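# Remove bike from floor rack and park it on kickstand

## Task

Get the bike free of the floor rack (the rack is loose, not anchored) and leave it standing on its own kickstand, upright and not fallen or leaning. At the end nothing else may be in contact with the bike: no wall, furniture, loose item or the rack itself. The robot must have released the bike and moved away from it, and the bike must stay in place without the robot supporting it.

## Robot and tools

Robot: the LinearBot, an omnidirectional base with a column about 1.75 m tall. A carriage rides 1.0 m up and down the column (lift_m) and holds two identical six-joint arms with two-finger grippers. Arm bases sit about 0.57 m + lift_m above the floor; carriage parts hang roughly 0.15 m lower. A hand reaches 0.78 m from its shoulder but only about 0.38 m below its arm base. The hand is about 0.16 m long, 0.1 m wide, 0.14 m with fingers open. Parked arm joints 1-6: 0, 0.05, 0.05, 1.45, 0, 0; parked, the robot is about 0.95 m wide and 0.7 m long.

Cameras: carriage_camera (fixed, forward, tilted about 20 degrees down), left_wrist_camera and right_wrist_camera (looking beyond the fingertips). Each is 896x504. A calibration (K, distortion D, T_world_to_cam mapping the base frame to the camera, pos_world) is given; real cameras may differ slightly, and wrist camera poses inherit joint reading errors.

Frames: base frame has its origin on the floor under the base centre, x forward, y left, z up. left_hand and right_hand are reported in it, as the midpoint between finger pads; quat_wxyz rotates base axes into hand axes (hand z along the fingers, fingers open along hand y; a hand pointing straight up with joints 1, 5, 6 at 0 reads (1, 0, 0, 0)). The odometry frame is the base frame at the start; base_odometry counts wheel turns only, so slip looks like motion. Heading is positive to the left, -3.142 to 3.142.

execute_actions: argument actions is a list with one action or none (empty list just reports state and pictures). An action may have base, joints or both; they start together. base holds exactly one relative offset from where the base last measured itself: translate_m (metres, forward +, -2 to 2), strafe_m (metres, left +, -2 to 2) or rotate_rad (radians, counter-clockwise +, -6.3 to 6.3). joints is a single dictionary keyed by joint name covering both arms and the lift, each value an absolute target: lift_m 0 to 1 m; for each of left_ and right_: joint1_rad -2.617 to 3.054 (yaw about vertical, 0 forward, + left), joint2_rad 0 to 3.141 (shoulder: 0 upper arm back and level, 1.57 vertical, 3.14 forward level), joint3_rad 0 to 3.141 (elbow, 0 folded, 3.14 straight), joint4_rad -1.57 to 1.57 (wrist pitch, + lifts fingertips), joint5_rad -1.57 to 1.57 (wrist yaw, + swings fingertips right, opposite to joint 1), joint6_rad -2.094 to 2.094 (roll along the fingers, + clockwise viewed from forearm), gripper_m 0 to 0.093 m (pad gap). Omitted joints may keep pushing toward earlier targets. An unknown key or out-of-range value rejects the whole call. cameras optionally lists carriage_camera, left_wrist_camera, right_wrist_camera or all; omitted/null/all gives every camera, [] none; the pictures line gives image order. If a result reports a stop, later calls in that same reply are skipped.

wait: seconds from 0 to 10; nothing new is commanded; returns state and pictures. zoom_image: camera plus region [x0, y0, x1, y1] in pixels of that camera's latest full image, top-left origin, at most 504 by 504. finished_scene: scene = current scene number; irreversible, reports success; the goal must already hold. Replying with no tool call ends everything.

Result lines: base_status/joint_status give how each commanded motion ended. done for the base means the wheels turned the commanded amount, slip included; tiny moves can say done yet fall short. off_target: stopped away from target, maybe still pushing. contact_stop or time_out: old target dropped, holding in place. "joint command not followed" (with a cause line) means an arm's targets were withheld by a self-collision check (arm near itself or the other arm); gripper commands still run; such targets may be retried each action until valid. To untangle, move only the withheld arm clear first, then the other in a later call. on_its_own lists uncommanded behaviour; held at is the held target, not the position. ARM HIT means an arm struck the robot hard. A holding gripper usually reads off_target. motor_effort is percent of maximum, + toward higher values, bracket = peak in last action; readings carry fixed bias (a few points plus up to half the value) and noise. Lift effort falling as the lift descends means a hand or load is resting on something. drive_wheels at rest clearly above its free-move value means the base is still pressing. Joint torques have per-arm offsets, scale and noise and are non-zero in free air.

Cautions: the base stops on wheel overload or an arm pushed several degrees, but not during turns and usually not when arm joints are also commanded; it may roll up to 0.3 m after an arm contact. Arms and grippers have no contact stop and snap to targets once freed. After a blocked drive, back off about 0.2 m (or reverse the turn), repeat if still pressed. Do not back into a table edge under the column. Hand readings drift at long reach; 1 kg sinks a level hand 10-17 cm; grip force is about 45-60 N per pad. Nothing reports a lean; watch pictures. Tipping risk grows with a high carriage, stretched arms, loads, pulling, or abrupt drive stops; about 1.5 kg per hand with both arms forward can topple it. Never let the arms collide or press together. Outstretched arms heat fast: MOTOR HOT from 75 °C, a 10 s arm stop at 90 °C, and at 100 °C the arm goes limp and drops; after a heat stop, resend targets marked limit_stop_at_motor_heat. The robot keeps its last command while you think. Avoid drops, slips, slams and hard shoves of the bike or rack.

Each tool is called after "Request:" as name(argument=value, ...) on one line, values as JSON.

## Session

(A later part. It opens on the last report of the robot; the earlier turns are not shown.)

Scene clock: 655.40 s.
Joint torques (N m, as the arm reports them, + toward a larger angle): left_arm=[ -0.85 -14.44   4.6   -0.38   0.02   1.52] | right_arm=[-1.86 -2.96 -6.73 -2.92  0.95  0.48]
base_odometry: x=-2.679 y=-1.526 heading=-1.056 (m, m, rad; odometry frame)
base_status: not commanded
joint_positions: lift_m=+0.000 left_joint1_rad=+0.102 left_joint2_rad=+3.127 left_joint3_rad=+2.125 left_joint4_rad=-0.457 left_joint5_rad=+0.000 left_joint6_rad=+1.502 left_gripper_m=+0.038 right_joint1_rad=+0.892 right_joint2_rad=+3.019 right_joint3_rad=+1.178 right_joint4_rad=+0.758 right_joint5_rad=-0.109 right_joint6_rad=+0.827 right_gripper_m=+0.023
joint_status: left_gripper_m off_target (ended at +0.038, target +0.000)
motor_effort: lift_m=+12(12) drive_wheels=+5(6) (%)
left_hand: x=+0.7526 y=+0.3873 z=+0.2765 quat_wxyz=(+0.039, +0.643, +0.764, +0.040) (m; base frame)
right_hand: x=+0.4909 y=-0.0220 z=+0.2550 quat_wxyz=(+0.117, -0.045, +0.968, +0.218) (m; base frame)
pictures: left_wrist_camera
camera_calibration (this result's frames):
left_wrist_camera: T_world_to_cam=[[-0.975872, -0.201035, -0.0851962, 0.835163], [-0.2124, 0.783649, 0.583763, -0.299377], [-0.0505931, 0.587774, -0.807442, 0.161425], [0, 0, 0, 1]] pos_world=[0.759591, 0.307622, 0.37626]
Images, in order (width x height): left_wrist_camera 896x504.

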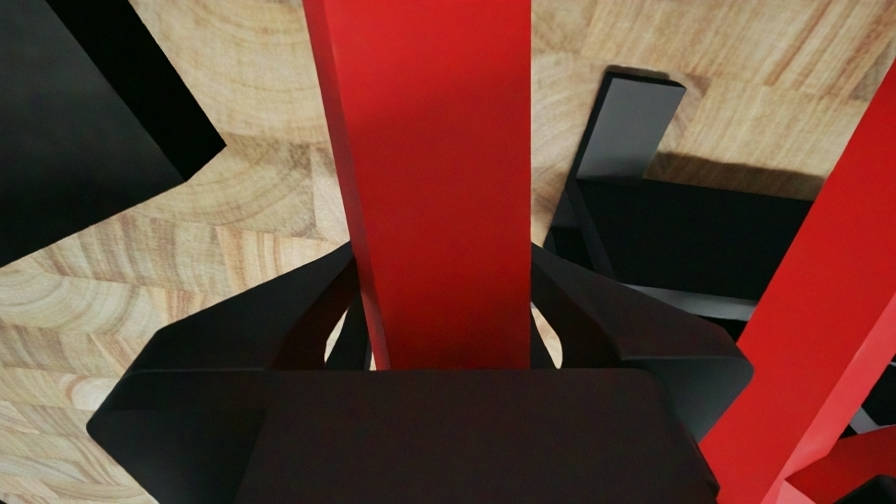

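Request:
execute_actions(actions=[{"base":{"translate_m":-0.08},"joints":{"left_joint2_rad":2.9,"left_joint3_rad":1.8,"left_joint4_rad":-0.35,"right_joint3_rad":1.2}}], cameras=["left_wrist_camera","carriage_camera"])

Scene clock: 660.37 s.
Joint torques (N m, as the arm reports them, + toward a larger angle): left_arm=[  1.69 -21.35   2.27  -1.19  -0.35   1.92] | right_arm=[-1.16 -6.33 -2.5  -1.97  0.69  0.96]
base_odometry: x=-2.718 y=-1.456 heading=-1.057 (m, m, rad; odometry frame)
base_status: done
joint_positions: lift_m=+0.000 left_joint1_rad=+0.069 left_joint2_rad=+2.975 left_joint3_rad=+1.833 left_joint4_rad=-0.133 left_joint5_rad=+0.044 left_joint6_rad=+1.458 left_gripper_m=+0.033 right_joint1_rad=+0.884 right_joint2_rad=+3.066 right_joint3_rad=+1.265 right_joint4_rad=+0.641 right_joint5_rad=-0.083 right_joint6_rad=+0.788 right_gripper_m=+0.024
joint_status: left_joint2_rad off_target (ended at +2.974, target +2.900); left_joint4_rad off_target (ended at -0.133, target -0.350); right_joint3_rad off_target (ended at +1.264, target +1.200); the others done
on_its_own: left_gripper_m moved -0.005 toward your old target +0.000; right_joint4_rad moved -0.117 toward your old target +0.300
motor_effort: lift_m=+15(15) drive_wheels=+3(9) (%)
left_hand: x=+0.7692 y=+0.3644 z=+0.3019 quat_wxyz=(+0.122, +0.635, +0.758, +0.086) (m; base frame)
right_hand: x=+0.4933 y=-0.0314 z=+0.2335 quat_wxyz=(+0.106, -0.055, +0.977, +0.178) (m; base frame)
pictures: carriage_camera, left_wrist_camera
camera_calibration (this result's frames):
carriage_camera: T_world_to_cam=[[0.0541726, -0.998366, 0.0181988, -0.0295853], [-0.36568, -0.0367951, -0.930013, 0.987163], [0.929163, 0.0437263, -0.367076, 0.202182], [0, 0, 0, 1]] pos_world=[0.174729, -0.00205481, 0.992829]
left_wrist_camera: T_world_to_cam=[[-0.943533, -0.208194, -0.257682, 0.878683], [-0.315206, 0.80354, 0.504944, -0.197063], [0.101931, 0.557655, -0.823791, 0.0948789], [0, 0, 0, 1]] pos_world=[0.75728, 0.288375, 0.404087]
Images, in order (width x height): carriage_camera 896x504, left_wrist_camera 896x504.

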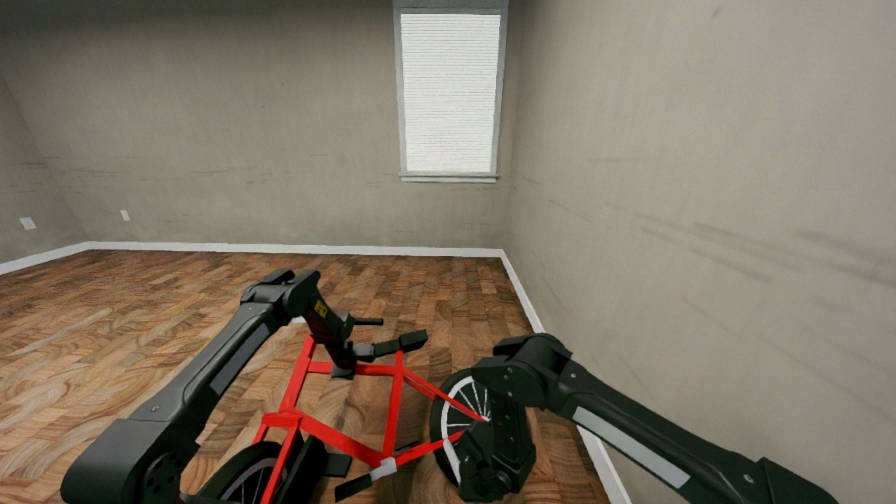

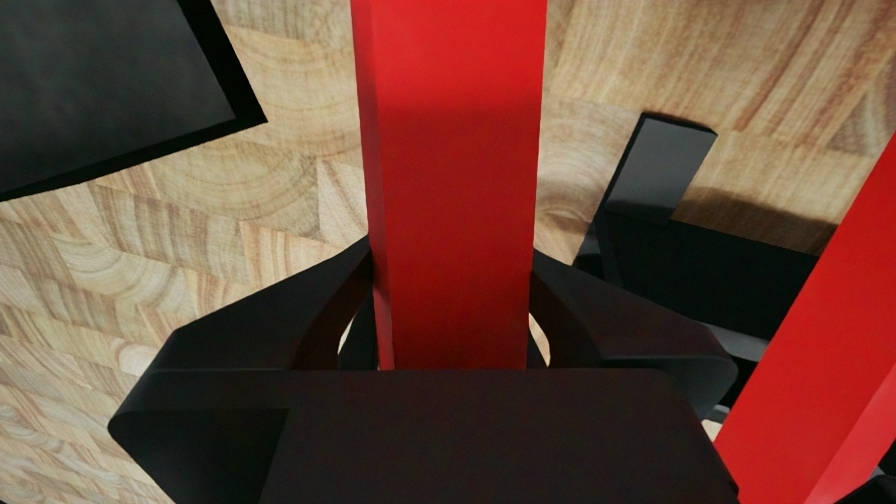

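Request:
execute_actions(actions=[{"joints":{"left_joint2_rad":2.6,"left_joint3_rad":1.5,"left_joint4_rad":-0.25}}], cameras=["left_wrist_camera","carriage_camera"])

Scene clock: 665.23 s.
Joint torques (N m, as the arm reports them, + toward a larger angle): left_arm=[ -0.11 -27.46   4.37  -0.89  -0.27   2.03] | right_arm=[-2.45 -6.4  -2.74 -1.4   1.36  1.37]
base_odometry: x=-2.718 y=-1.456 heading=-1.057 (m, m, rad; odometry frame)
base_status: not commanded
joint_positions: lift_m=+0.000 left_joint1_rad=+0.094 left_joint2_rad=+2.764 left_joint3_rad=+1.492 left_joint4_rad=-0.079 left_joint5_rad=+0.036 left_joint6_rad=+1.448 left_gripper_m=+0.038 right_joint1_rad=+0.900 right_joint2_rad=+3.068 right_joint3_rad=+1.265 right_joint4_rad=+0.563 right_joint5_rad=-0.156 right_joint6_rad=+0.756 right_gripper_m=+0.024
joint_status: left_joint2_rad off_target (ended at +2.765, target +2.600); left_joint4_rad off_target (ended at -0.079, target -0.250); the others done
on_its_own: right_joint4_rad moved -0.079 toward your old target +0.300
motor_effort: lift_m=+15(14) drive_wheels=+2(4) (%)
left_hand: x=+0.7081 y=+0.3727 z=+0.3316 quat_wxyz=(+0.091, +0.624, +0.773, +0.063) (m; base frame)
right_hand: x=+0.4668 y=-0.0351 z=+0.2274 quat_wxyz=(+0.054, -0.084, +0.980, +0.173) (m; base frame)
pictures: carriage_camera, left_wrist_camera
camera_calibration (this result's frames):
carriage_camera: T_world_to_cam=[[0.0541726, -0.998366, 0.0181988, -0.0295849], [-0.36568, -0.0367951, -0.930013, 0.987144], [0.929163, 0.0437263, -0.367076, 0.202174], [0, 0, 0, 1]] pos_world=[0.174729, -0.00205481, 0.992809]
left_wrist_camera: T_world_to_cam=[[-0.952447, -0.242984, -0.183856, 0.825213], [-0.304211, 0.792595, 0.528439, -0.249525], [0.0173209, 0.559242, -0.828824, 0.181856], [0, 0, 0, 1]] pos_world=[0.706914, 0.296585, 0.434306]
Images, in order (width x height): carriage_camera 896x504, left_wrist_camera 896x504.

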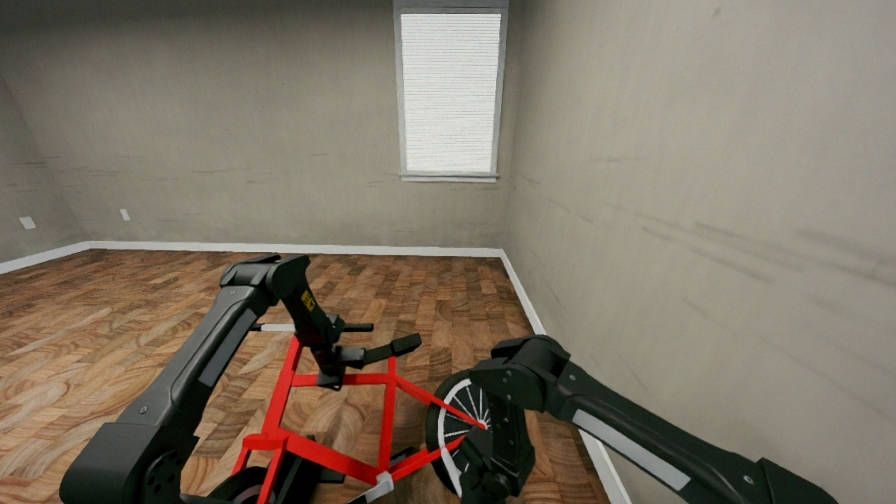

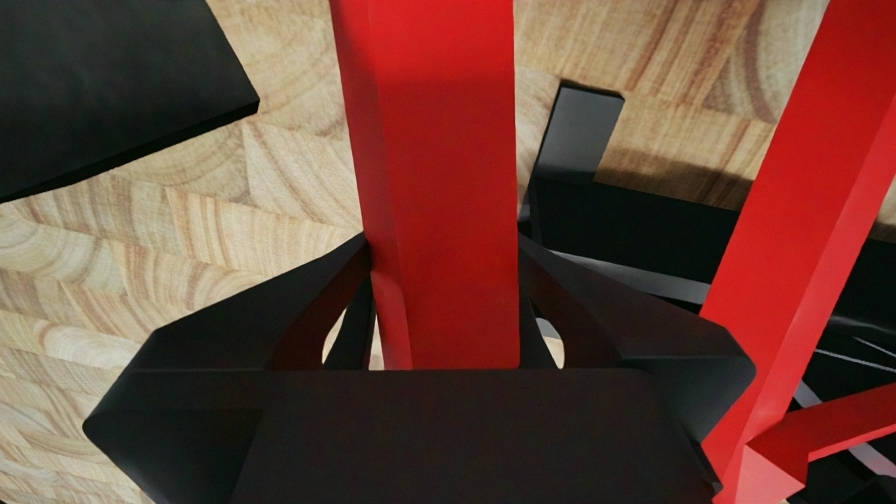

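Request:
execute_actions(actions=[{"base":{"translate_m":-0.06},"joints":{"left_joint3_rad":1.3,"left_joint4_rad":-0.1}}])

Scene clock: 699.33 s.
Joint torques (N m, as the arm reports them, + toward a larger angle): left_arm=[  0.21 -12.88   3.03   1.55  -0.15  -0.06] | right_arm=[-0.6  -1.59 -1.9  -1.32  0.83  1.62]
OVER-TEMPERATURE FAULT: MOTORS OFF OR BRAKING. Before this call, joint 2 (shoulder) of the left arm read 91 °C, over the stop level of 90 °C, and the controller stopped that arm, its drives kept at the targets that they had. This call came during the stop, and the left arm ran none of its commands: an arm, its gripper or tool too, takes no new command until a result has said that it accepts commands again. During the stop joint 2 (shoulder) of the left arm reached its drive's temperature limit (100 °C), and the controller switched off the motors at their limit, while the other motors of that arm, its gripper's too, only braked weakly. The left arm may have fallen or been pushed, and its gripper may have let go. The stop lasted 17 seconds in all. At the stop's end the left arm was STILL HOT (82 °C). The left arm's motors are on again: the left arm and its gripper now hold where the fault left them. Its gripper does not squeeze until you command it. The left arm accepts commands again. To cool a motor, set the load down, stop pushing, or move to a pose that needs little force. The stop level (90 °C) of the left arm is off for another 299 seconds; until then the only stop for heat is at a drive's own limit (100 °C).
MOTOR HOT: on. Now the hottest motor of the left arm, joint 2 (shoulder), reports 82 °C.
base_odometry: x=-2.748 y=-1.404 heading=-1.057 (m, m, rad; odometry frame)
base_status: done
joint_positions: lift_m=+0.001 left_joint1_rad=+0.051 left_joint2_rad=+3.133 left_joint3_rad=+1.565 left_joint4_rad=+0.700 left_joint5_rad=-0.356 left_joint6_rad=+1.438 left_gripper_m=+0.039 right_joint1_rad=+0.877 right_joint2_rad=+2.990 right_joint3_rad=+1.260 right_joint4_rad=+0.574 right_joint5_rad=-0.095 right_joint6_rad=+0.736 right_gripper_m=+0.024
joint_status: left_joint3_rad limit_stop_at_motor_heat; the others done
on_its_own: left_joint1_rad is held at +0.051, not at your +0.090, since a limit_stop_at_motor_heat; left_joint2_rad is held at +3.141, not at your +2.600, since a limit_stop_at_motor_heat; left_joint3_rad is held at +1.565, not at your +1.300, since a limit_stop_at_motor_heat; left_joint4_rad is held at +0.695, not at your -0.100, since a limit_stop_at_motor_heat; left_joint5_rad is held at -0.356, not at your +0.000, since a limit_stop_at_motor_heat; left_joint6_rad is held at +1.437, not at your +1.660, since a limit_stop_at_motor_heat; left_gripper_m is held at +0.039, not at your +0.000, since a limit_stop_at_motor_heat
motor_effort: lift_m=+12(15) drive_wheels=-2(6) (%)
left_hand: x=+0.7541 y=+0.4224 z=+0.2694 quat_wxyz=(+0.136, +0.544, +0.750, +0.352) (m; base frame)
right_hand: x=+0.5046 y=-0.0189 z=+0.2554 quat_wxyz=(+0.109, -0.078, +0.974, +0.181) (m; base frame)
pictures: carriage_camera, left_wrist_camera, right_wrist_camera
camera_calibration (this result's frames):
carriage_camera: T_world_to_cam=[[0.0541726, -0.998366, 0.0181988, -0.0295937], [-0.36568, -0.0367951, -0.930013, 0.987594], [0.929163, 0.0437263, -0.367076, 0.202352], [0, 0, 0, 1]] pos_world=[0.174729, -0.00205481, 0.993292]
left_wrist_camera: T_world_to_cam=[[-0.722004, -0.199884, -0.662387, 0.806589], [-0.655219, 0.505067, 0.561779, 0.135153], [0.222259, 0.839615, -0.495628, -0.260952], [0, 0, 0, 1]] pos_world=[0.728914, 0.312062, 0.329013]
right_wrist_camera: T_world_to_cam=[[0.149424, -0.932113, -0.329906, -0.00834548], [-0.88105, -0.276959, 0.383465, 0.340536], [-0.448803, 0.233365, -0.862622, 0.576797], [0, 0, 0, 1]] pos_world=[0.560145, -0.0480685, 0.364221]
Images, in order (width x height): carriage_camera 896x504, left_wrist_camera 896x504, right_wrist_camera 896x504.

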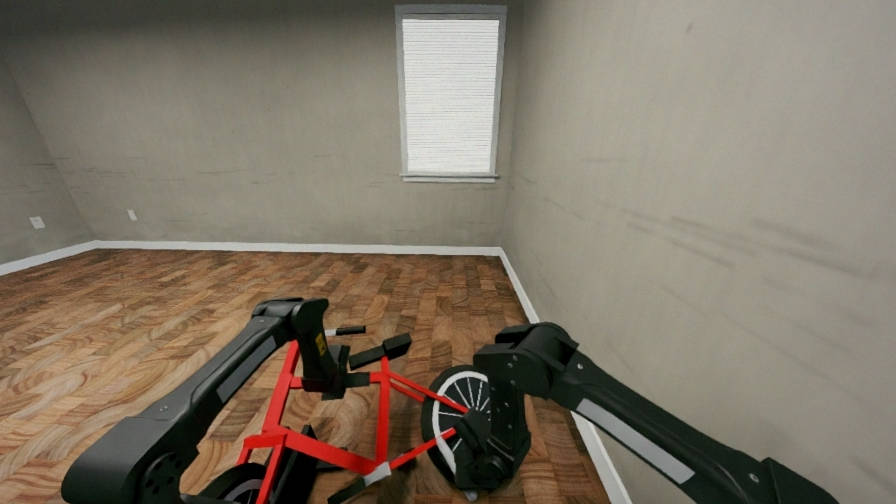

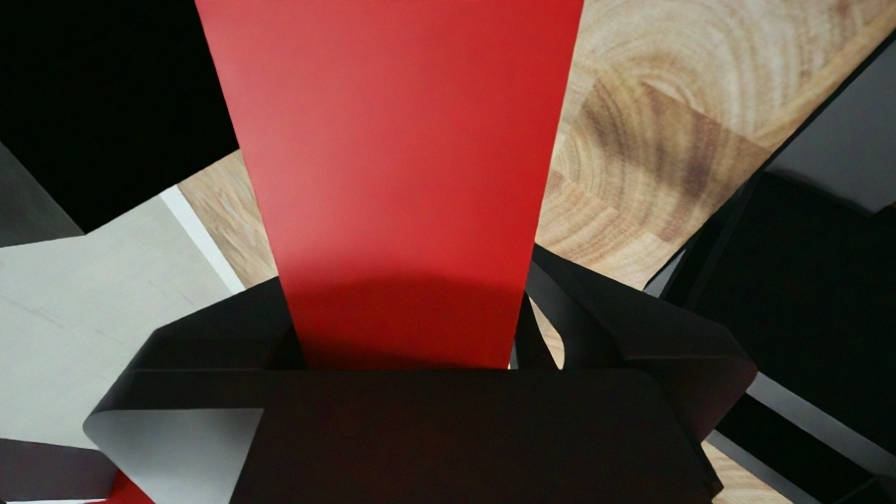

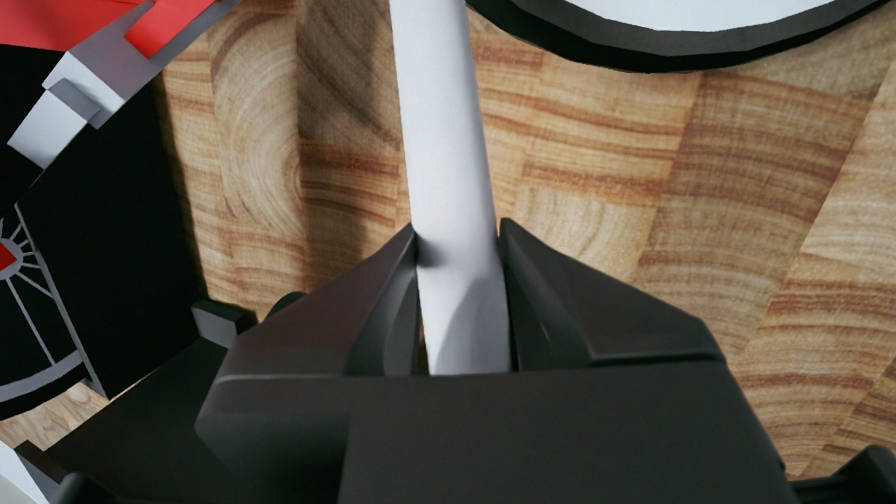

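Request:
execute_actions(actions=[{"joints":{"left_gripper_m":0.093}}], cameras=[])

Request:
execute_actions(actions=[{"joints":{"left_joint1_rad":0.09,"left_joint2_rad":2.2,"left_joint3_rad":1.3,"left_joint4_rad":-0.5,"left_joint5_rad":0,"left_joint6_rad":1.66}}], cameras=[])

Request:
execute_actions(actions=[{"joints":{"left_joint1_rad":0.3,"left_joint2_rad":1.2,"left_joint3_rad":0.4,"left_joint4_rad":0}}], cameras=[])

Request:
wait(seconds=10)

Scene clock: 709.47 s.
Joint torques (N m, as the arm reports them, + toward a larger angle): left_arm=[  0.53 -12.83   3.07   1.59  -0.14  -0.09] | right_arm=[-0.59 -1.45 -1.78 -1.33  0.89  1.51]
MOTOR HOT: still on. Now the hottest motor of the left arm, joint 2 (shoulder), reports 76 °C; the controller's stop level is 90 °C. That level is off on the left arm for another 289 seconds.
base_odometry: x=-2.748 y=-1.404 heading=-1.057 (m, m, rad; odometry frame)
base_status: not commanded
joint_positions: lift_m=+0.001 left_joint1_rad=+0.046 left_joint2_rad=+3.133 left_joint3_rad=+1.565 left_joint4_rad=+0.696 left_joint5_rad=-0.359 left_joint6_rad=+1.442 left_gripper_m=+0.093 right_joint1_rad=+0.877 right_joint2_rad=+2.990 right_joint3_rad=+1.259 right_joint4_rad=+0.574 right_joint5_rad=-0.103 right_joint6_rad=+0.746 right_gripper_m=+0.024
joint_status: all done
on_its_own: left_joint1_rad is held at +0.051, not at your +0.090, since a limit_stop_at_motor_heat; left_joint2_rad is held at +3.141, not at your +2.600, since a limit_stop_at_motor_heat; left_joint3_rad is held at +1.565, not at your +1.300, since a limit_stop_at_motor_heat; left_joint4_rad is held at +0.695, not at your -0.100, since a limit_stop_at_motor_heat; left_joint5_rad is held at -0.356, not at your +0.000, since a limit_stop_at_motor_heat; left_joint6_rad is held at +1.437, not at your +1.660, since a limit_stop_at_motor_heat
motor_effort: lift_m=+12(11) drive_wheels=-3(2) (%)
left_hand: x=+0.7536 y=+0.4203 z=+0.2689 quat_wxyz=(+0.134, +0.547, +0.748, +0.352) (m; base frame)
right_hand: x=+0.5033 y=-0.0184 z=+0.2554 quat_wxyz=(+0.105, -0.075, +0.975, +0.184) (m; base frame)
pictures: none
No camera images: the call's "cameras" was empty. Leave "cameras" out to get every camera's image.

Scene clock: 711.00 s.
Joint torques (N m, as the arm reports them, + toward a larger angle): left_arm=[  0.16 -12.53   4.86   0.57   0.06   0.07] | right_arm=[-0.74 -4.02 -2.04 -1.61  1.09  1.44]
MOTOR HOT: still on. Now the hottest motor of the left arm, joint 2 (shoulder), reports 75 °C; the controller's stop level is 90 °C. That level is off on the left arm for another 288 seconds.
base_odometry: x=-2.748 y=-1.404 heading=-1.057 (m, m, rad; odometry frame)
base_status: not commanded
joint_positions: lift_m=+0.001 left_joint1_rad=+0.089 left_joint2_rad=+2.207 left_joint3_rad=+1.308 left_joint4_rad=-0.493 left_joint5_rad=-0.006 left_joint6_rad=+1.653 left_gripper_m=+0.093 right_joint1_rad=+0.879 right_joint2_rad=+3.030 right_joint3_rad=+1.259 right_joint4_rad=+0.601 right_joint5_rad=-0.125 right_joint6_rad=+0.751 right_gripper_m=+0.024
joint_status: all done
motor_effort: lift_m=+11(13) drive_wheels=-1(3) (%)
left_hand: x=+0.6793 y=+0.3756 z=+0.5072 quat_wxyz=(+0.055, +0.701, +0.707, +0.070) (m; base frame)
right_hand: x=+0.4922 y=-0.0247 z=+0.2434 quat_wxyz=(+0.092, -0.075, +0.975, +0.187) (m; base frame)
pictures: none
No camera images: the call's "cameras" was empty. Leave "cameras" out to get every camera's image.

Scene clock: 712.43 s.
Joint torques (N m, as the arm reports them, + toward a larger angle): left_arm=[-0.56 -4.74  5.64  1.75  0.03  0.03] | right_arm=[-0.74 -4.02 -2.06 -1.62  1.08  1.44]
MOTOR HOT: still on. Now the hottest motor of the left arm, joint 2 (shoulder), reports 74 °C; the controller's stop level is 90 °C. That level is off on the left arm for another 286 seconds.
base_odometry: x=-2.748 y=-1.404 heading=-1.057 (m, m, rad; odometry frame)
base_status: not commanded
joint_positions: lift_m=+0.001 left_joint1_rad=+0.310 left_joint2_rad=+1.213 left_joint3_rad=+0.415 left_joint4_rad=-0.002 left_joint5_rad=-0.005 left_joint6_rad=+1.653 left_gripper_m=+0.093 right_joint1_rad=+0.879 right_joint2_rad=+3.030 right_joint3_rad=+1.259 right_joint4_rad=+0.601 right_joint5_rad=-0.125 right_joint6_rad=+0.751 right_gripper_m=+0.024
joint_status: all done
motor_effort: lift_m=+12(11) drive_wheels=+1(1) (%)
left_hand: x=+0.5591 y=+0.4331 z=+0.6289 quat_wxyz=(+0.207, +0.576, +0.726, +0.314) (m; base frame)
right_hand: x=+0.4922 y=-0.0245 z=+0.2435 quat_wxyz=(+0.092, -0.075, +0.975, +0.187) (m; base frame)
pictures: none
No camera images: the call's "cameras" was empty. Leave "cameras" out to get every camera's image.

Scene clock: 722.43 s.
Joint torques (N m, as the arm reports them, + toward a larger angle): left_arm=[-0.61 -4.75  5.59  1.75  0.04  0.02] | right_arm=[-0.81 -4.01 -2.05 -1.62  1.1   1.43]
MOTOR HOT: cleared. Now the hottest motor of the left arm, joint 2 (shoulder), reports 64 °C.
base_odometry: x=-2.748 y=-1.404 heading=-1.057 (m, m, rad; odometry frame)
base_status: not commanded
joint_positions: lift_m=+0.001 left_joint1_rad=+0.310 left_joint2_rad=+1.213 left_joint3_rad=+0.415 left_joint4_rad=-0.002 left_joint5_rad=-0.005 left_joint6_rad=+1.653 left_gripper_m=+0.093 right_joint1_rad=+0.879 right_joint2_rad=+3.030 right_joint3_rad=+1.259 right_joint4_rad=+0.601 right_joint5_rad=-0.125 right_joint6_rad=+0.751 right_gripper_m=+0.024
joint_status: all done
motor_effort: lift_m=+13(11) drive_wheels=+1(1) (%)
left_hand: x=+0.5591 y=+0.4331 z=+0.6289 quat_wxyz=(+0.207, +0.576, +0.726, +0.314) (m; base frame)
right_hand: x=+0.4922 y=-0.0245 z=+0.2435 quat_wxyz=(+0.092, -0.075, +0.975, +0.187) (m; base frame)
wait: 10.00 s; at rest by 0.27 s
pictures: carriage_camera, left_wrist_camera, right_wrist_camera
camera_calibration (this result's frames):
carriage_camera: T_world_to_cam=[[0.0541726, -0.998366, 0.0181988, -0.0295937], [-0.36568, -0.0367951, -0.930013, 0.987594], [0.929163, 0.0437263, -0.367076, 0.202352], [0, 0, 0, 1]] pos_world=[0.174729, -0.00205481, 0.993292]
left_wrist_camera: T_world_to_cam=[[-0.714436, -0.175898, -0.67723, 0.900801], [-0.602742, 0.646283, 0.467996, -0.23156], [0.355363, 0.742548, -0.567749, -0.0354666], [0, 0, 0, 1]] pos_world=[0.516597, 0.334438, 0.698283]
right_wrist_camera: T_world_to_cam=[[0.137446, -0.928666, -0.344512, -0.00610456], [-0.866792, -0.281092, 0.411898, 0.318556], [-0.479355, 0.242007, -0.843595, 0.572904], [0, 0, 0, 1]] pos_world=[0.551585, -0.0547722, 0.349983]
Images, in order (width x height): carriage_camera 896x504, left_wrist_camera 896x504, right_wrist_camera 896x504.

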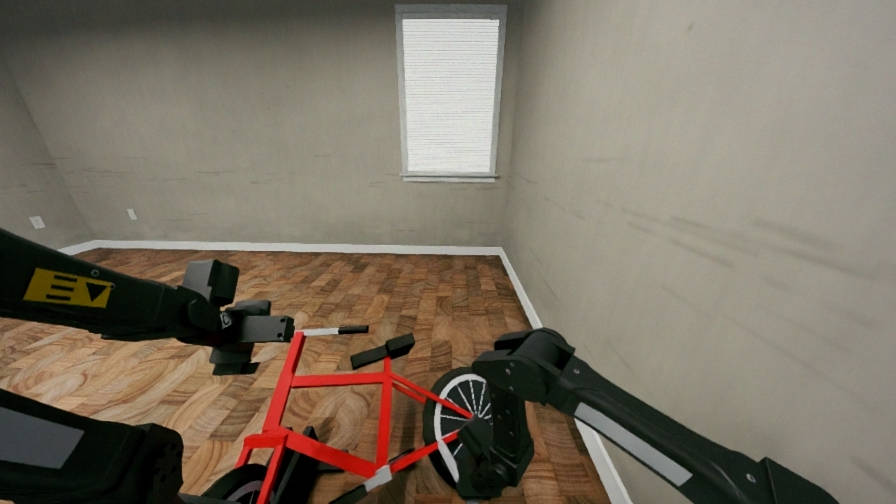

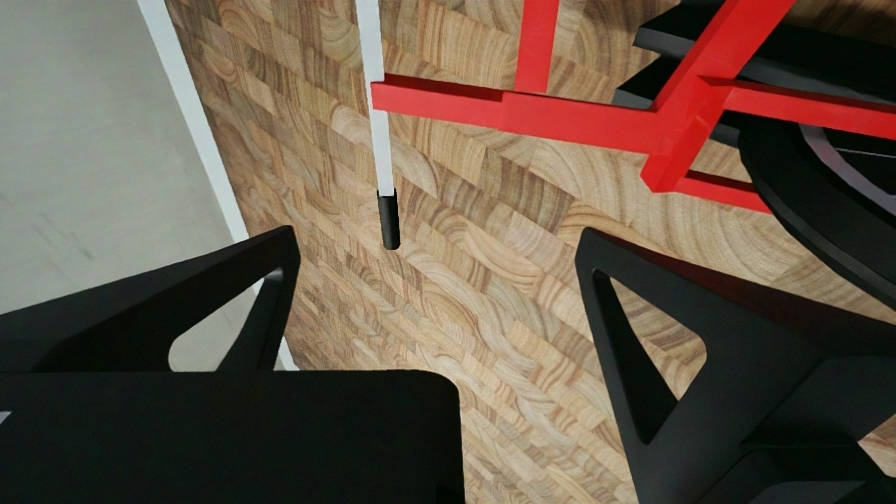

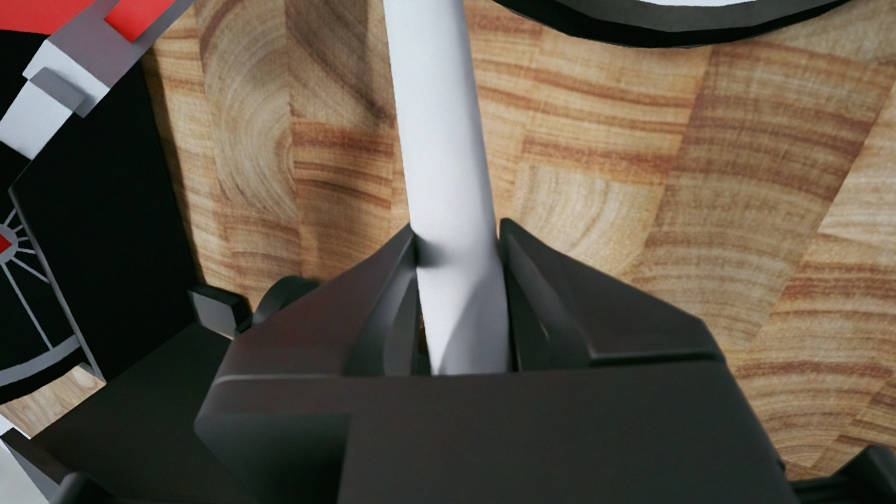

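Request:
wait(seconds=10)

Request:
execute_actions(actions=[{"joints":{"right_joint1_rad":0.868,"right_joint2_rad":3.14,"right_joint3_rad":1.05,"right_joint4_rad":0.3,"right_joint5_rad":0,"right_joint6_rad":0.863,"right_gripper_m":0,"left_joint1_rad":0.09,"left_joint2_rad":2.55,"left_joint3_rad":1.85,"left_joint4_rad":-0.87}}], cameras=[])

Request:
execute_actions(actions=[{"joints":{"left_joint2_rad":2.8,"left_joint3_rad":1.9,"left_joint4_rad":-0.67}}])

Scene clock: 739.07 s.
Joint torques (N m, as the arm reports them, + toward a larger angle): left_arm=[-0.59 -4.66  5.58  1.74  0.04  0.03] | right_arm=[-0.78 -3.98 -2.09 -1.62  1.09  1.43]
base_odometry: x=-2.748 y=-1.404 heading=-1.057 (m, m, rad; odometry frame)
base_status: not commanded
joint_positions: lift_m=+0.001 left_joint1_rad=+0.310 left_joint2_rad=+1.213 left_joint3_rad=+0.415 left_joint4_rad=-0.002 left_joint5_rad=-0.005 left_joint6_rad=+1.653 left_gripper_m=+0.093 right_joint1_rad=+0.879 right_joint2_rad=+3.030 right_joint3_rad=+1.259 right_joint4_rad=+0.601 right_joint5_rad=-0.125 right_joint6_rad=+0.751 right_gripper_m=+0.024
joint_status: all done
motor_effort: lift_m=+12(11) drive_wheels=+0(1) (%)
left_hand: x=+0.5591 y=+0.4331 z=+0.6289 quat_wxyz=(+0.207, +0.576, +0.726, +0.314) (m; base frame)
right_hand: x=+0.4922 y=-0.0245 z=+0.2435 quat_wxyz=(+0.092, -0.075, +0.975, +0.187) (m; base frame)
wait: 10.00 s; at rest from the start
pictures: carriage_camera, left_wrist_camera, right_wrist_camera
camera_calibration (this result's frames):
carriage_camera: T_world_to_cam=[[0.0541726, -0.998366, 0.0181988, -0.0295937], [-0.36568, -0.0367951, -0.930013, 0.987594], [0.929163, 0.0437263, -0.367076, 0.202352], [0, 0, 0, 1]] pos_world=[0.174729, -0.00205481, 0.993292]
left_wrist_camera: T_world_to_cam=[[-0.714436, -0.175898, -0.67723, 0.900801], [-0.602742, 0.646283, 0.467996, -0.23156], [0.355363, 0.742548, -0.567749, -0.0354666], [0, 0, 0, 1]] pos_world=[0.516597, 0.334438, 0.698283]
right_wrist_camera: T_world_to_cam=[[0.137446, -0.928666, -0.344512, -0.00610456], [-0.866792, -0.281092, 0.411898, 0.318556], [-0.479355, 0.242007, -0.843595, 0.572904], [0, 0, 0, 1]] pos_world=[0.551585, -0.0547722, 0.349983]
Images, in order (width x height): carriage_camera 896x504, left_wrist_camera 896x504, right_wrist_camera 896x504.

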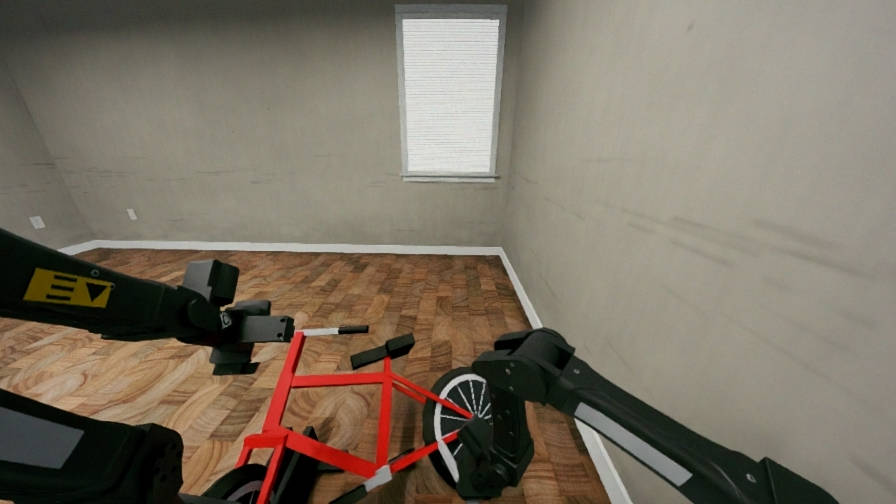

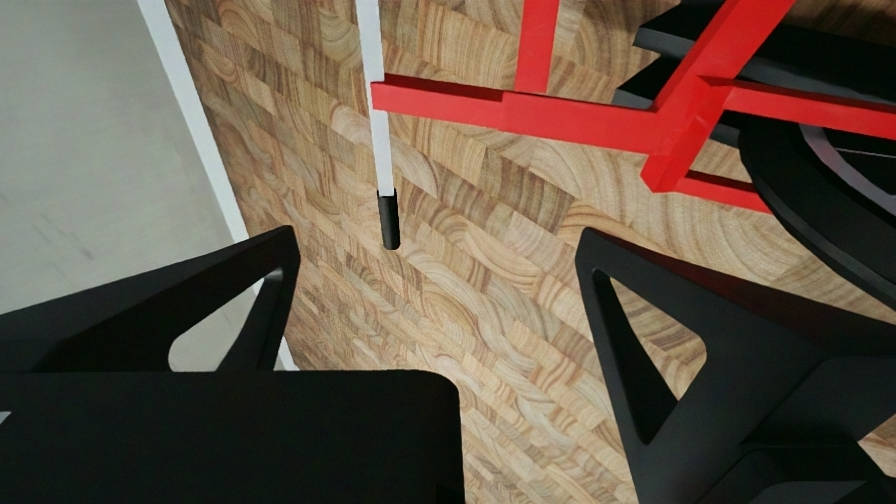

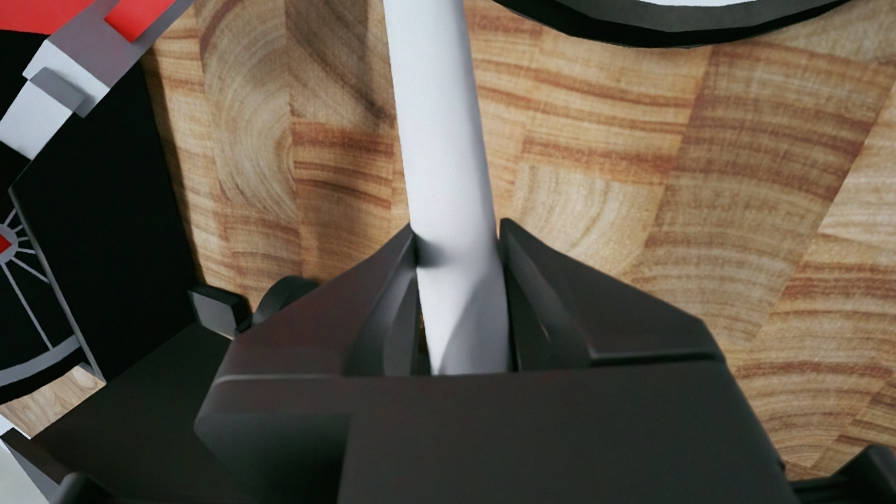

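Scene clock: 740.77 s.
Joint torques (N m, as the arm reports them, + toward a larger angle): left_arm=[ -0.26 -14.16   6.92   0.18   0.03   0.08] | right_arm=[-1.56 -3.61 -6.53 -2.45  1.02  1.21]
base_odometry: x=-2.748 y=-1.404 heading=-1.057 (m, m, rad; odometry frame)
base_status: not commanded
joint_positions: lift_m=+0.000 left_joint1_rad=+0.094 left_joint2_rad=+2.543 left_joint3_rad=+1.832 left_joint4_rad=-0.859 left_joint5_rad=-0.002 left_joint6_rad=+1.653 left_gripper_m=+0.093 right_joint1_rad=+0.889 right_joint2_rad=+3.031 right_joint3_rad=+1.171 right_joint4_rad=+0.693 right_joint5_rad=-0.116 right_joint6_rad=+0.769 right_gripper_m=+0.024
joint_status: right_joint1_rad off_target (ended at +0.889, target +0.868); right_joint2_rad off_target (ended at +3.031, target +3.140); right_joint3_rad off_target (ended at +1.171, target +1.050); right_joint4_rad off_target (ended at +0.693, target +0.300); right_joint5_rad off_target (ended at -0.116, target +0.000); right_joint6_rad off_target (ended at +0.769, target +0.863); right_gripper_m off_target (ended at +0.024, target +0.000); the others done
joint sent to its limit — the command would take right_joint2_rad past its upper limit, so that joint was sent only as far as its limit.
motor_effort: lift_m=+13(13) drive_wheels=+1(2) (%)
left_hand: x=+0.7220 y=+0.3811 z=+0.4793 quat_wxyz=(-0.001, +0.703, +0.711, +0.001) (m; base frame)
right_hand: x=+0.4764 y=-0.0403 z=+0.2432 quat_wxyz=(+0.093, -0.070, +0.976, +0.186) (m; base frame)
pictures: none
No camera images: the call's "cameras" was empty. Leave "cameras" out to get every camera's image.

Scene clock: 741.73 s.
Joint torques (N m, as the arm reports them, + toward a larger angle): left_arm=[ -0.17 -16.07   5.22   0.28   0.03   0.1 ] | right_arm=[-1.53 -3.55 -6.54 -2.46  1.02  1.21]
base_odometry: x=-2.748 y=-1.404 heading=-1.057 (m, m, rad; odometry frame)
base_status: not commanded
joint_positions: lift_m=+0.000 left_joint1_rad=+0.094 left_joint2_rad=+2.812 left_joint3_rad=+1.896 left_joint4_rad=-0.675 left_joint5_rad=-0.002 left_joint6_rad=+1.653 left_gripper_m=+0.093 right_joint1_rad=+0.889 right_joint2_rad=+3.031 right_joint3_rad=+1.171 right_joint4_rad=+0.693 right_joint5_rad=-0.116 right_joint6_rad=+0.769 right_gripper_m=+0.024
joint_status: all done
motor_effort: lift_m=+14(13) drive_wheels=+1(2) (%)
left_hand: x=+0.7206 y=+0.3809 z=+0.3730 quat_wxyz=(-0.008, +0.703, +0.711, -0.007) (m; base frame)
right_hand: x=+0.4764 y=-0.0402 z=+0.2432 quat_wxyz=(+0.093, -0.070, +0.976, +0.186) (m; base frame)
pictures: carriage_camera, left_wrist_camera, right_wrist_camera
camera_calibration (this result's frames):
carriage_camera: T_world_to_cam=[[0.0541726, -0.998366, 0.0181988, -0.0295917], [-0.36568, -0.0367951, -0.930013, 0.987492], [0.929163, 0.0437263, -0.367076, 0.202312], [0, 0, 0, 1]] pos_world=[0.174729, -0.00205481, 0.993182]
left_wrist_camera: T_world_to_cam=[[-0.997922, -0.0440952, 0.0469837, 0.717702], [-0.00746974, 0.803417, 0.595369, -0.516994], [-0.0640004, 0.593781, -0.802077, 0.246849], [0, 0, 0, 1]] pos_world=[0.728147, 0.300435, 0.472073]
right_wrist_camera: T_world_to_cam=[[0.128796, -0.930337, -0.343343, -0.0148207], [-0.869861, -0.272241, 0.411372, 0.302467], [-0.476186, 0.245678, -0.844328, 0.567657], [0, 0, 0, 1]] pos_world=[0.535324, -0.0709049, 0.349773]
Images, in order (width x height): carriage_camera 896x504, left_wrist_camera 896x504, right_wrist_camera 896x504.

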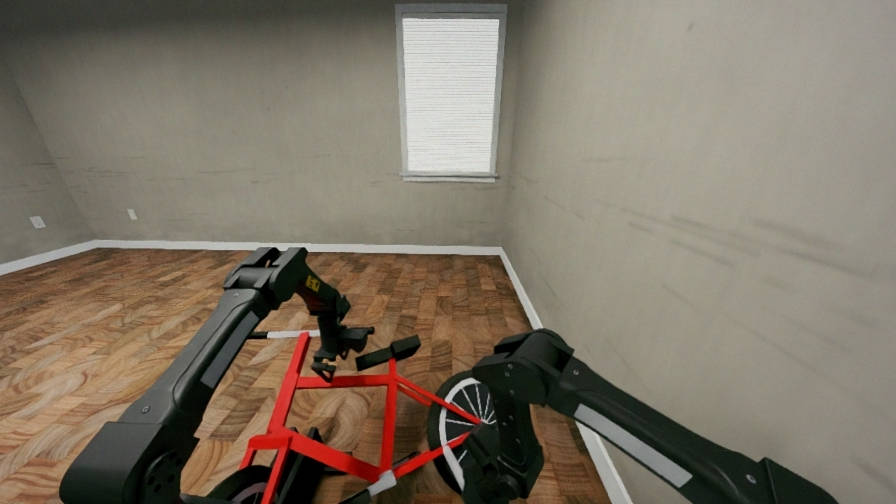

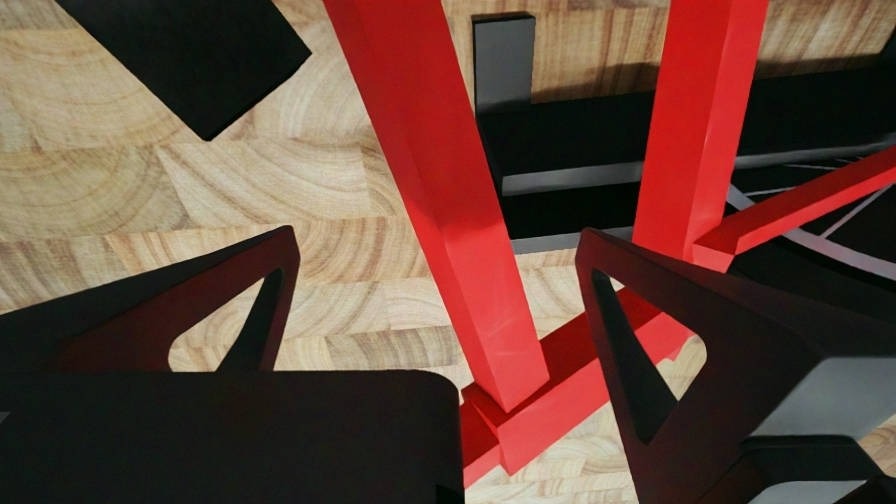

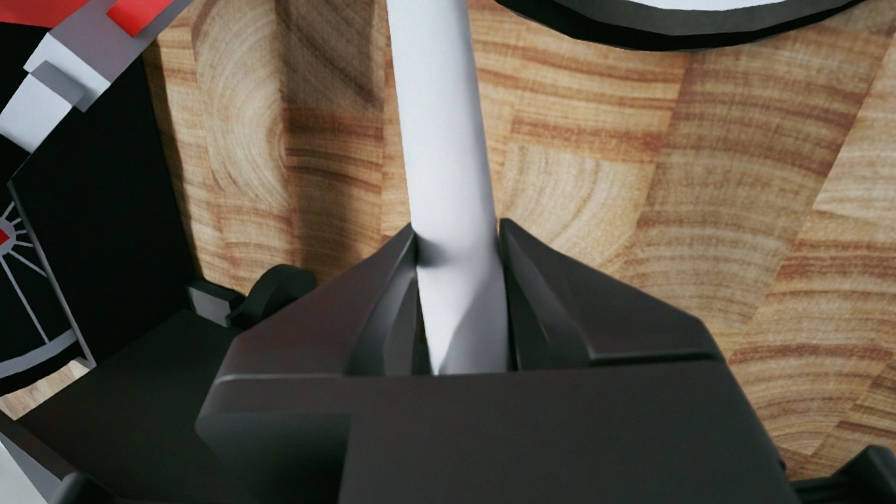

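Request:
execute_actions(actions=[{"joints":{"left_joint2_rad":3.1,"left_joint3_rad":2.25,"left_joint4_rad":-1.05}}])

Scene clock: 747.57 s.
Joint torques (N m, as the arm reports them, + toward a larger angle): left_arm=[ -0.21 -13.13   5.37  -0.92   0.05   0.1 ] | right_arm=[-1.57 -3.54 -6.62 -2.48  1.01  1.21]
base_odometry: x=-2.748 y=-1.404 heading=-1.057 (m, m, rad; odometry frame)
base_status: not commanded
joint_positions: lift_m=+0.000 left_joint1_rad=+0.094 left_joint2_rad=+3.072 left_joint3_rad=+2.242 left_joint4_rad=-0.981 left_joint5_rad=-0.004 left_joint6_rad=+1.652 left_gripper_m=+0.093 right_joint1_rad=+0.889 right_joint2_rad=+3.031 right_joint3_rad=+1.171 right_joint4_rad=+0.693 right_joint5_rad=-0.117 right_joint6_rad=+0.769 right_gripper_m=+0.024
joint_status: left_joint4_rad off_target (ended at -0.981, target -1.050); the others done
motor_effort: lift_m=+12(13) drive_wheels=+1(2) (%)
left_hand: x=+0.6937 y=+0.3786 z=+0.3305 quat_wxyz=(-0.078, +0.698, +0.706, -0.091) (m; base frame)
right_hand: x=+0.4764 y=-0.0401 z=+0.2432 quat_wxyz=(+0.093, -0.070, +0.976, +0.186) (m; base frame)
pictures: carriage_camera, left_wrist_camera, right_wrist_camera
camera_calibration (this result's frames):
carriage_camera: T_world_to_cam=[[0.0541726, -0.998366, 0.0181988, -0.0295916], [-0.36568, -0.0367951, -0.930013, 0.987484], [0.929163, 0.0437263, -0.367076, 0.202309], [0, 0, 0, 1]] pos_world=[0.174729, -0.00205481, 0.993174]
left_wrist_camera: T_world_to_cam=[[-0.963808, -0.0412887, 0.263382, 0.596464], [0.120166, 0.814607, 0.567429, -0.573599], [-0.237981, 0.578542, -0.780163, 0.331615], [0, 0, 0, 1]] pos_world=[0.722721, 0.300032, 0.427092]
right_wrist_camera: T_world_to_cam=[[0.128924, -0.93014, -0.343828, -0.0146458], [-0.869807, -0.272584, 0.411258, 0.302471], [-0.47625, 0.246043, -0.844185, 0.567672], [0, 0, 0, 1]] pos_world=[0.535333, -0.0708458, 0.349791]
Images, in order (width x height): carriage_camera 896x504, left_wrist_camera 896x504, right_wrist_camera 896x504.

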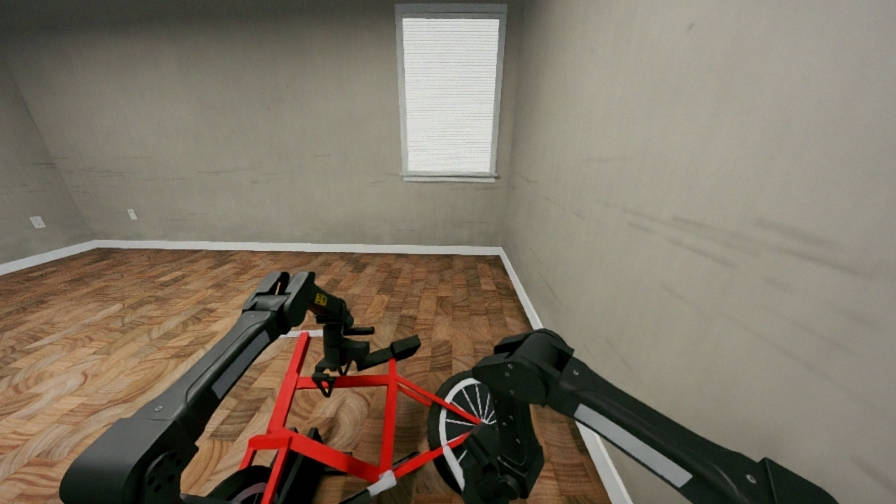

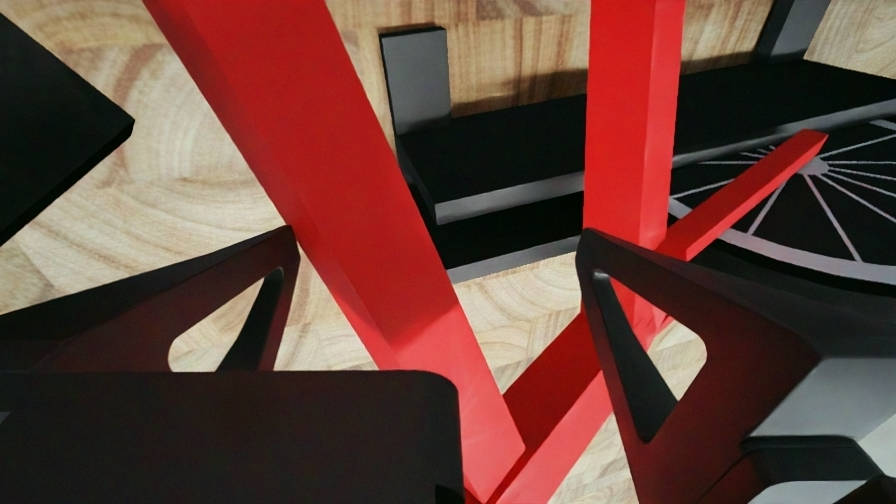

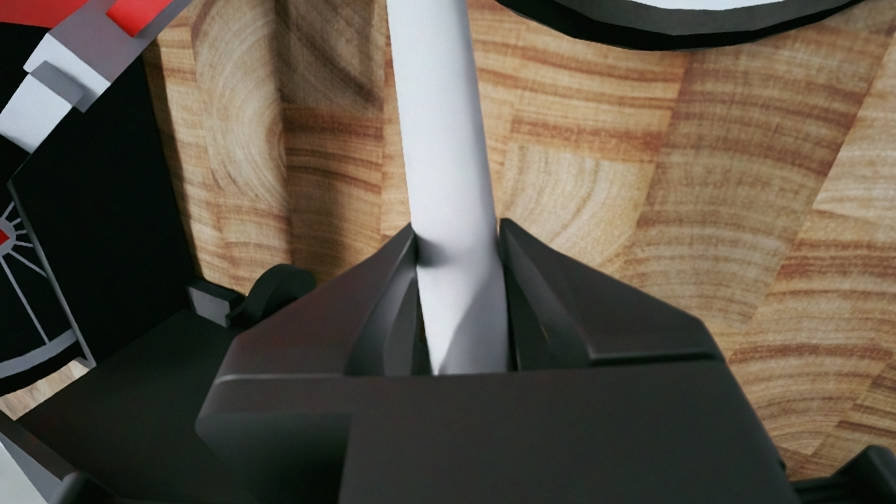

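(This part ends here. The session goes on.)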